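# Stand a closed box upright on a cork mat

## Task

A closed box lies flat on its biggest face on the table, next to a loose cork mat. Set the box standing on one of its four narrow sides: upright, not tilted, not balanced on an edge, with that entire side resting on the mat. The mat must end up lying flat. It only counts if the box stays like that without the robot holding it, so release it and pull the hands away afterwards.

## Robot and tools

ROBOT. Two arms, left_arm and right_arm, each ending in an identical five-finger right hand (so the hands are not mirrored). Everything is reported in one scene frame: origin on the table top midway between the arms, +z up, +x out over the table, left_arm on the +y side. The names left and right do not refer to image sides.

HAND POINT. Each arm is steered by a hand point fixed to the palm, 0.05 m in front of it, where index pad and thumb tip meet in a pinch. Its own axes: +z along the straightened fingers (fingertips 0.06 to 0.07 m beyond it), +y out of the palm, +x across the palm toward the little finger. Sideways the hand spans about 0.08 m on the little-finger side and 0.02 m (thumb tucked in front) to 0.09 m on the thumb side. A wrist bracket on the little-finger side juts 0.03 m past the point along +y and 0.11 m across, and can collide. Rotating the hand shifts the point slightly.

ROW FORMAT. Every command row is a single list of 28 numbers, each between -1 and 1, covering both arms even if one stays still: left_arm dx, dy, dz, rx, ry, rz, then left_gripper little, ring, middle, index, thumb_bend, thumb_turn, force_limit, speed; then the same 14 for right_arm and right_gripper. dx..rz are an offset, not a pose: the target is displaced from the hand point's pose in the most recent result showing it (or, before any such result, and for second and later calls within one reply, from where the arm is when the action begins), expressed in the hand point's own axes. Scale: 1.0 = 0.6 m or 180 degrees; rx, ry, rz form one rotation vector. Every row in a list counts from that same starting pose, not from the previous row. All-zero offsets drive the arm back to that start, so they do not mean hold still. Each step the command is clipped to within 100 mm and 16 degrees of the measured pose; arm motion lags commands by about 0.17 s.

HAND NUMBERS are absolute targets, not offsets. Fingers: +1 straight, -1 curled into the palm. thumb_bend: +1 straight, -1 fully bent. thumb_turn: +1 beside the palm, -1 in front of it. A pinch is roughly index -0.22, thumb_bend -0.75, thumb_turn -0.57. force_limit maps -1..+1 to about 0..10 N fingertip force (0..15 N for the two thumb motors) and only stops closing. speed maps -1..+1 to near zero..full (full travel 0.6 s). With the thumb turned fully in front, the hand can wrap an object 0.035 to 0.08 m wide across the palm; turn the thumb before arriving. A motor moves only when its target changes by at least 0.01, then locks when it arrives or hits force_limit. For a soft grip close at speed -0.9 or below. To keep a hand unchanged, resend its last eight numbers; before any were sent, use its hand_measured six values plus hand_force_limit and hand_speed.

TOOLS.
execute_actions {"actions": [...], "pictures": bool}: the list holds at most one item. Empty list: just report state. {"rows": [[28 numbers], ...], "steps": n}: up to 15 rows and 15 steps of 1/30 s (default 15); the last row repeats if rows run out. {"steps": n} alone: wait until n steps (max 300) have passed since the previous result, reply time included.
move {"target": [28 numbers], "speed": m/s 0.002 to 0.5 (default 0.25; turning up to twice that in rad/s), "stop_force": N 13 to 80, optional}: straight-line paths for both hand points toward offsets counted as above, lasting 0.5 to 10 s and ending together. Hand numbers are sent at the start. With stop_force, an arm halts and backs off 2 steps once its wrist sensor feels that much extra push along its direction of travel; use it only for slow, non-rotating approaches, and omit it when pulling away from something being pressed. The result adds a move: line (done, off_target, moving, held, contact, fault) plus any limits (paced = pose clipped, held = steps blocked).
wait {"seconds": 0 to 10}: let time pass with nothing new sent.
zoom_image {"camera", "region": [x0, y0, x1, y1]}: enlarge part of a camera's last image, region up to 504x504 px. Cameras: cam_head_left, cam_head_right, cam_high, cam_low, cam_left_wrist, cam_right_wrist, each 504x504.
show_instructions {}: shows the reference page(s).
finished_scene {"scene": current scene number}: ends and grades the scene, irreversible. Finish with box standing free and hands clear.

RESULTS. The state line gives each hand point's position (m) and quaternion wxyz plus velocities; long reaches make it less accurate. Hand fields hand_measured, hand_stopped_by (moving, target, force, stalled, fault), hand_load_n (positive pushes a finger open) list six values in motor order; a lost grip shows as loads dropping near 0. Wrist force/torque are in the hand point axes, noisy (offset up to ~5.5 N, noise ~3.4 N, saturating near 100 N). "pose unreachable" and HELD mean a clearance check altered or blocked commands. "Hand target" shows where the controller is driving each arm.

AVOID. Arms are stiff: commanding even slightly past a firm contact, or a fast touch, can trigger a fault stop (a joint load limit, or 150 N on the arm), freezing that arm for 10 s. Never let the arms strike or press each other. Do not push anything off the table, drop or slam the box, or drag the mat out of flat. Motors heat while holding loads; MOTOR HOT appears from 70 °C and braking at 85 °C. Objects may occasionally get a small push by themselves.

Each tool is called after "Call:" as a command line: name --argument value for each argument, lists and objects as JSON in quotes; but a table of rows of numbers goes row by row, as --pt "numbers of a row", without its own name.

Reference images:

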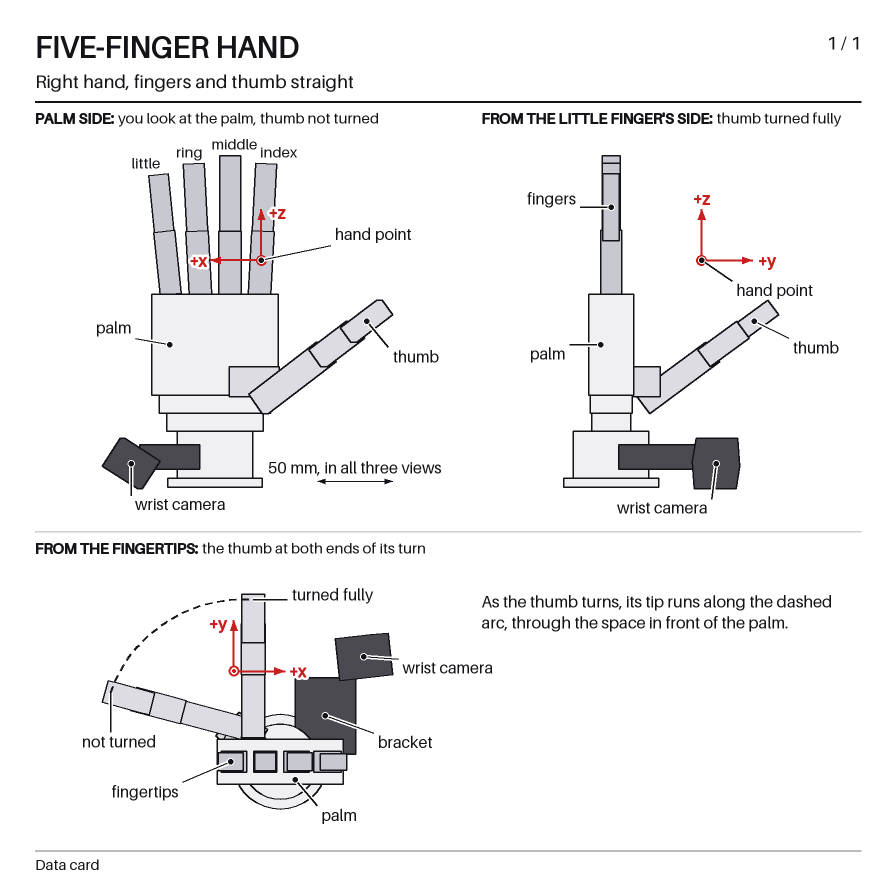

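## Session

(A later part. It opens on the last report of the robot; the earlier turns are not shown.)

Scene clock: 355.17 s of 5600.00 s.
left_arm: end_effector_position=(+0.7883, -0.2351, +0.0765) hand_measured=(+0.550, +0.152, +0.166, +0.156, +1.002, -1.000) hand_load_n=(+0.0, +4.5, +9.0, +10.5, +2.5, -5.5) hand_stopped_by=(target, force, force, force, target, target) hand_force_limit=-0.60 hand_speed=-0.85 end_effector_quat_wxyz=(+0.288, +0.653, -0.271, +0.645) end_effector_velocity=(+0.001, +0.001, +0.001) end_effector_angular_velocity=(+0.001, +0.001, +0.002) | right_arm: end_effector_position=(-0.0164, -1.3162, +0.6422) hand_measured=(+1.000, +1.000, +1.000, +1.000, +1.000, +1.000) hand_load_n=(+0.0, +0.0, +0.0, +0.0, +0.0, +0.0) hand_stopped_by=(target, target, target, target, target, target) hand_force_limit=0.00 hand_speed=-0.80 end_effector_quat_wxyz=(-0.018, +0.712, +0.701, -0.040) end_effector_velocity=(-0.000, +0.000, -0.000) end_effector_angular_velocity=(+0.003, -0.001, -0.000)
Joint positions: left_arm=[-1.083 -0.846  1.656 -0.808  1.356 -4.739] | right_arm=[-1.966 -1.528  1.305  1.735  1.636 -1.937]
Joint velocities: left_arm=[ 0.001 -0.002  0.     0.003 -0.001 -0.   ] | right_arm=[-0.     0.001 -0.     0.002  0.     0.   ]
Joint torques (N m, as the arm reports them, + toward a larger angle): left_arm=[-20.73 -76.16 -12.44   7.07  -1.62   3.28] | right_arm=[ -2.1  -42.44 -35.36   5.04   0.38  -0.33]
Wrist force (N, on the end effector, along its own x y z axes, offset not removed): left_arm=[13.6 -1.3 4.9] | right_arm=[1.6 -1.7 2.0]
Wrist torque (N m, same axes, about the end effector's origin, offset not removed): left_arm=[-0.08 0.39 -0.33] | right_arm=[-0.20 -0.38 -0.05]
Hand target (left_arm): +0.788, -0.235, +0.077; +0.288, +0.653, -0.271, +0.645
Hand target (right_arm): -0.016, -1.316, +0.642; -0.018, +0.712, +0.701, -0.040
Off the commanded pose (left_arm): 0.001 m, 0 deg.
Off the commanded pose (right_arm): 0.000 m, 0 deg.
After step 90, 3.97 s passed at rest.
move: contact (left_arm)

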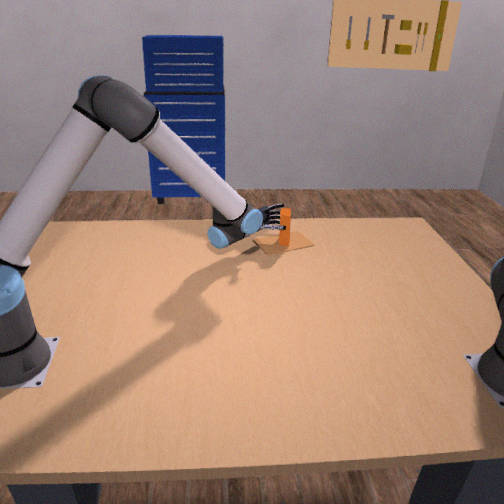

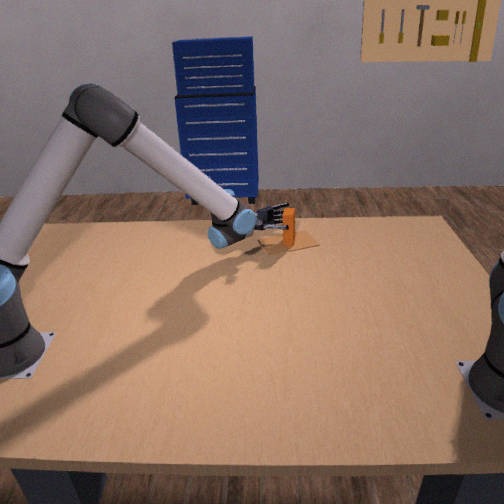

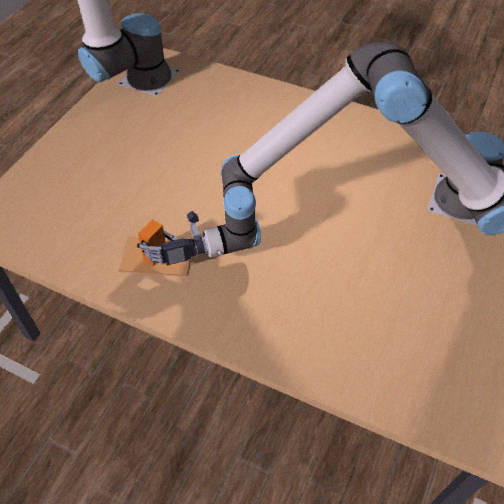

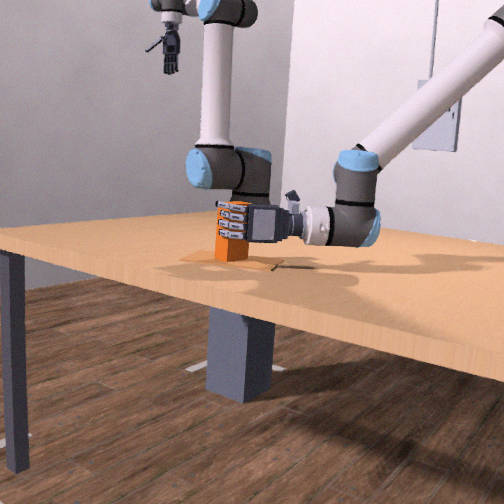

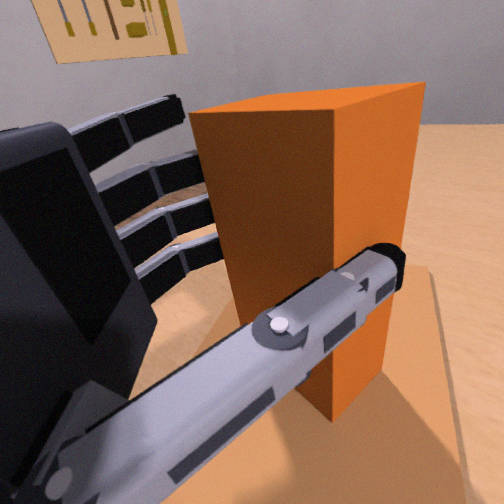

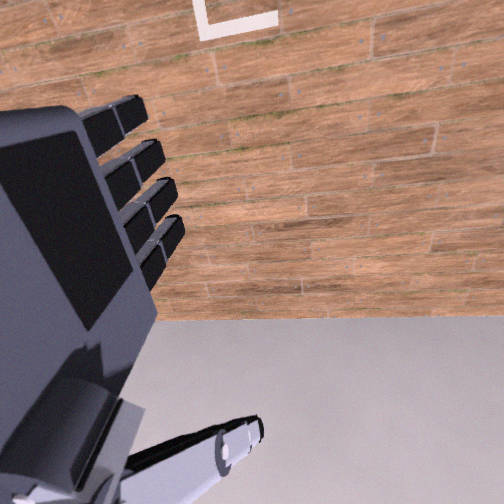

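Call:
move --target '[0.0015,0,0,0,0,0, 0.7,0.7,0.7,0.7,1,-1,-0.6,-0.5, 0,0,0,0,0,0, 1,1,1,1,1,1,0,-0.8]' --speed 0.01

Call:
move --target '[0.2,-0.288,-0.308,0,0,0, 0.7,0.7,0.7,0.7,1,-1,-0.6,-0.5, 0,0,0,0,0,0, 1,1,1,1,1,1,0,-0.8]' --speed 0.25

Scene clock: 365.03 s of 5600.00 s.
left_arm: end_effector_position=(+0.7883, -0.2351, +0.0774) hand_measured=(+0.700, +0.700, +0.700, +0.700, +1.000, -1.000) hand_load_n=(+0.0, +0.0, +0.0, +0.0, +0.0, +0.0) hand_stopped_by=(target, target, target, target, target, target) hand_force_limit=-0.60 hand_speed=-0.50 end_effector_quat_wxyz=(+0.288, +0.653, -0.271, +0.645) end_effector_velocity=(+0.000, +0.000, +0.001) end_effector_angular_velocity=(-0.001, -0.001, +0.001) | right_arm: end_effector_position=(-0.0164, -1.3162, +0.6422) hand_measured=(+1.000, +1.000, +1.000, +1.000, +1.000, +1.000) hand_load_n=(+0.0, +0.0, +0.0, +0.0, +0.0, +0.0) hand_stopped_by=(target, target, target, target, target, target) hand_force_limit=0.00 hand_speed=-0.80 end_effector_quat_wxyz=(-0.018, +0.712, +0.701, -0.040) end_effector_velocity=(+0.000, +0.001, +0.001) end_effector_angular_velocity=(-0.000, +0.000, +0.000)
Joint positions: left_arm=[-1.083 -0.847  1.655 -0.807  1.356 -4.739] | right_arm=[-1.966 -1.528  1.305  1.735  1.636 -1.937]
Joint velocities: left_arm=[-0.    -0.001  0.    -0.    -0.001  0.   ] | right_arm=[-0.    -0.001 -0.     0.001  0.    -0.   ]
Joint torques (N m, as the arm reports them, + toward a larger angle): left_arm=[  2.13 -92.03 -40.08   1.49   3.12   0.69] | right_arm=[ -1.25 -41.56 -35.     4.9    0.69  -0.24]
Wrist force (N, on the end effector, along its own x y z axes, offset not removed): left_arm=[-0.6 1.4 0.7] | right_arm=[0.2 0.6 1.5]
Wrist torque (N m, same axes, about the end effector's origin, offset not removed): left_arm=[0.17 -0.10 0.01] | right_arm=[0.14 -0.09 -0.08]
Hand target (left_arm): +0.788, -0.235, +0.077; +0.288, +0.653, -0.271, +0.645
Hand target (right_arm): -0.016, -1.316, +0.642; -0.018, +0.712, +0.701, -0.040
Off the commanded pose (left_arm): 0.000 m, 0 deg.
Off the commanded pose (right_arm): 0.000 m, 0 deg.
After step 90, 5.93 s passed at rest.
move: done

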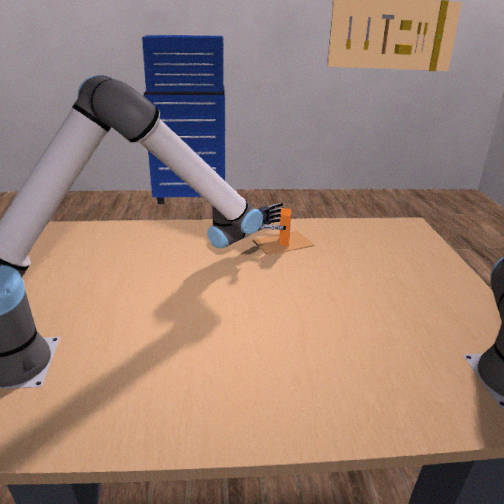

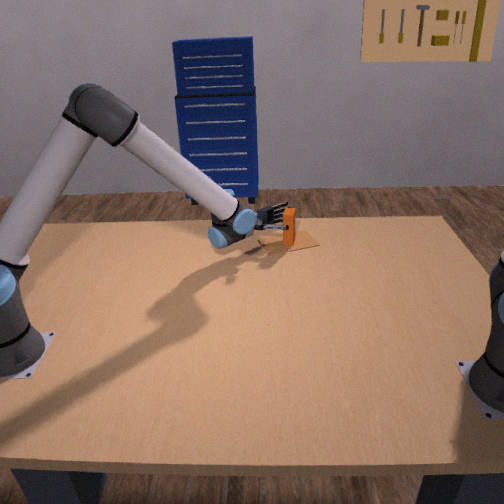

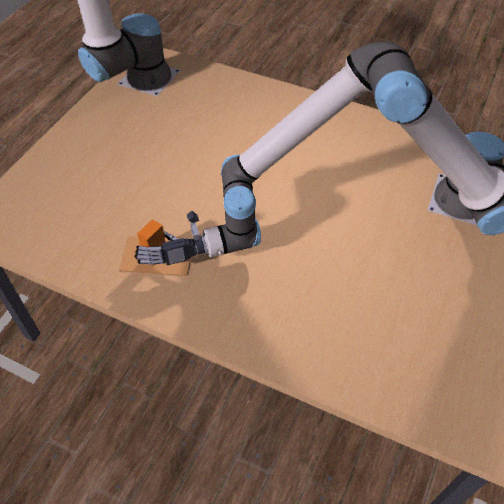

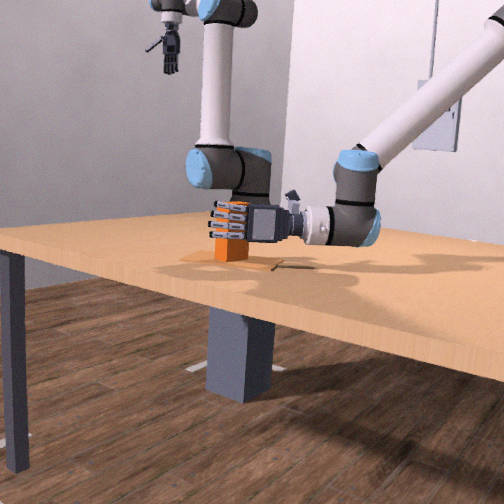

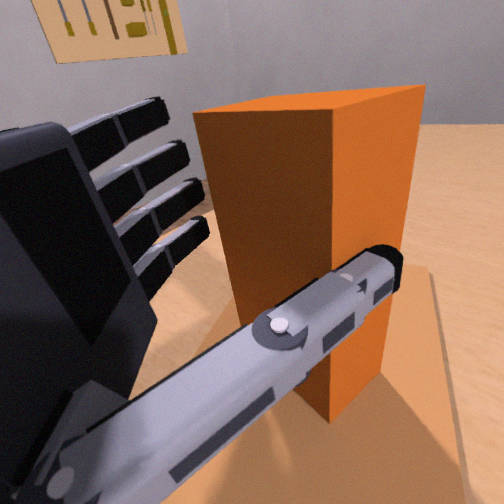

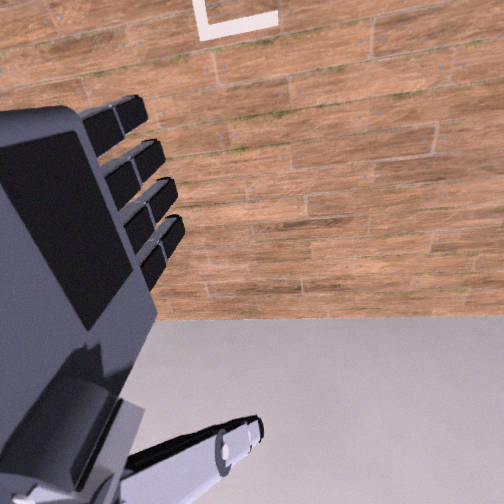

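Scene clock: 366.83 s of 5600.00 s.
left_arm: end_effector_position=(+0.7902, +0.0198, +0.1930) hand_measured=(+0.700, +0.700, +0.700, +0.700, +1.000, -1.000) hand_load_n=(+0.0, +0.0, +0.0, +0.0, +0.0, +0.0) hand_stopped_by=(target, target, target, target, target, target) hand_force_limit=-0.60 hand_speed=-0.50 end_effector_quat_wxyz=(+0.288, +0.653, -0.272, +0.645) end_effector_velocity=(-0.000, +0.002, +0.001) end_effector_angular_velocity=(+0.001, +0.000, -0.001) | right_arm: end_effector_position=(-0.0164, -1.3162, +0.6422) hand_measured=(+1.000, +1.000, +1.000, +1.000, +1.000, +1.000) hand_load_n=(+0.0, +0.0, +0.0, +0.0, +0.0, +0.0) hand_stopped_by=(target, target, target, target, target, target) hand_force_limit=0.00 hand_speed=-0.80 end_effector_quat_wxyz=(-0.018, +0.712, +0.701, -0.040) end_effector_velocity=(+0.000, +0.001, +0.001) end_effector_angular_velocity=(+0.001, -0.000, -0.000)
Joint positions: left_arm=[-0.866 -1.181  1.969 -0.787  1.574 -4.739] | right_arm=[-1.966 -1.528  1.305  1.735  1.636 -1.937]
Joint velocities: left_arm=[ 0.002 -0.002  0.002  0.001  0.002  0.   ] | right_arm=[-0.    -0.001  0.     0.002  0.     0.   ]
Joint torques (N m, as the arm reports them, + toward a larger angle): left_arm=[ 21.63 -69.37 -27.56   1.51   2.62   2.72] | right_arm=[ -0.92 -42.48 -34.65   5.05   0.6    0.03]
Wrist force (N, on the end effector, along its own x y z axes, offset not removed): left_arm=[-4.3 -0.5 0.9] | right_arm=[2.1 0.0 2.2]
Wrist torque (N m, same axes, about the end effector's origin, offset not removed): left_arm=[-0.07 0.54 -0.36] | right_arm=[-0.05 -0.42 0.00]
Hand target (left_arm): +0.790, +0.020, +0.193; +0.288, +0.653, -0.272, +0.645
Hand target (right_arm): -0.016, -1.316, +0.642; -0.018, +0.712, +0.701, -0.040
Off the commanded pose (left_arm): 0.001 m, 0 deg.
Off the commanded pose (right_arm): 0.000 m, 0 deg.
move: done

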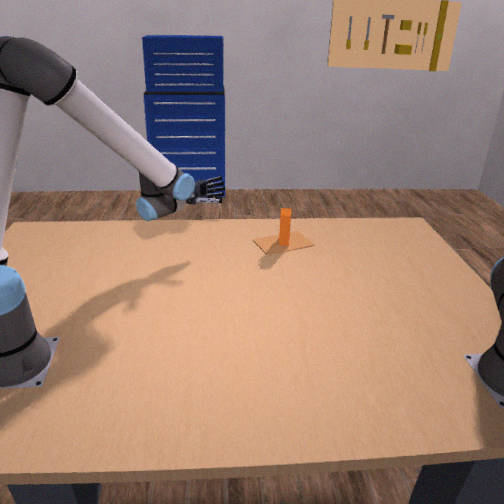

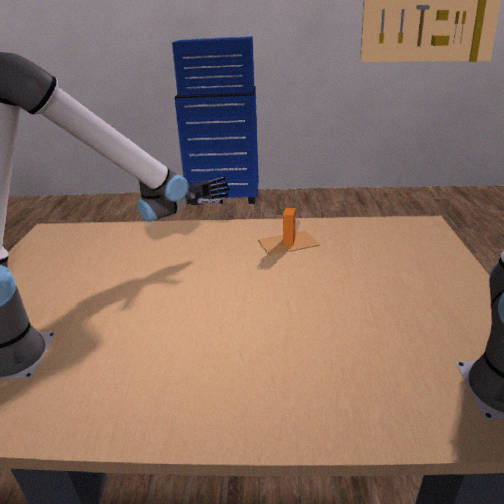

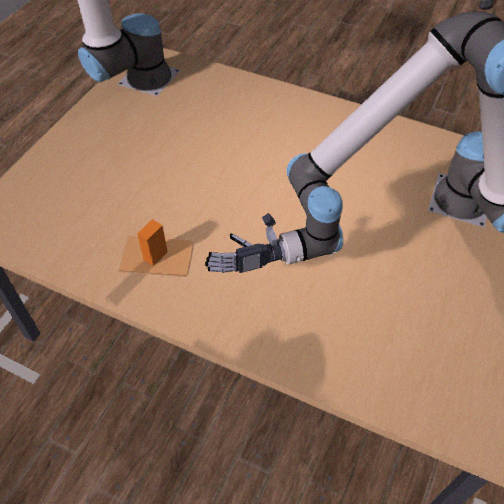

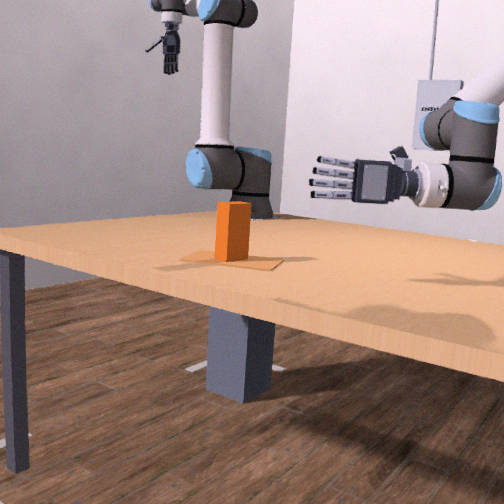

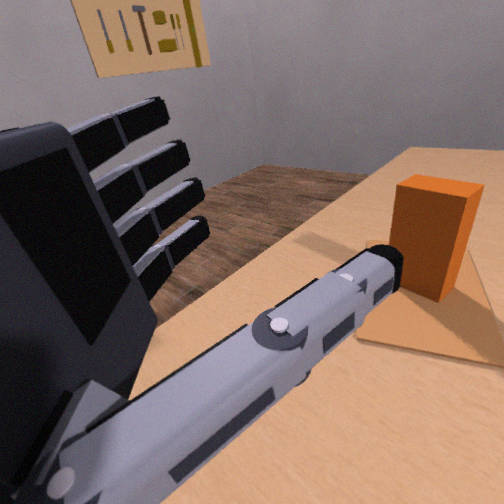

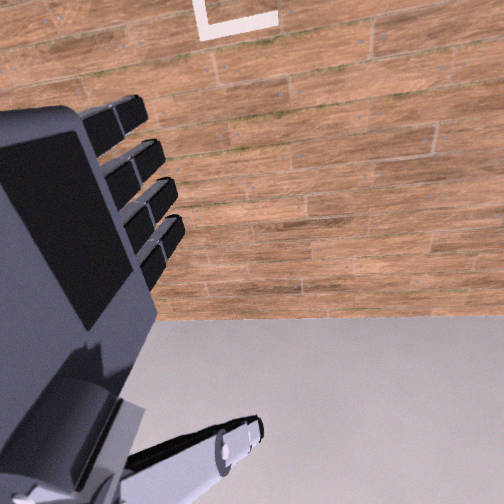

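The box stands upright in the middle of the mat, and the hand is clear.

Call:
finished_scene --scene 1

The scene is finished: the task was done.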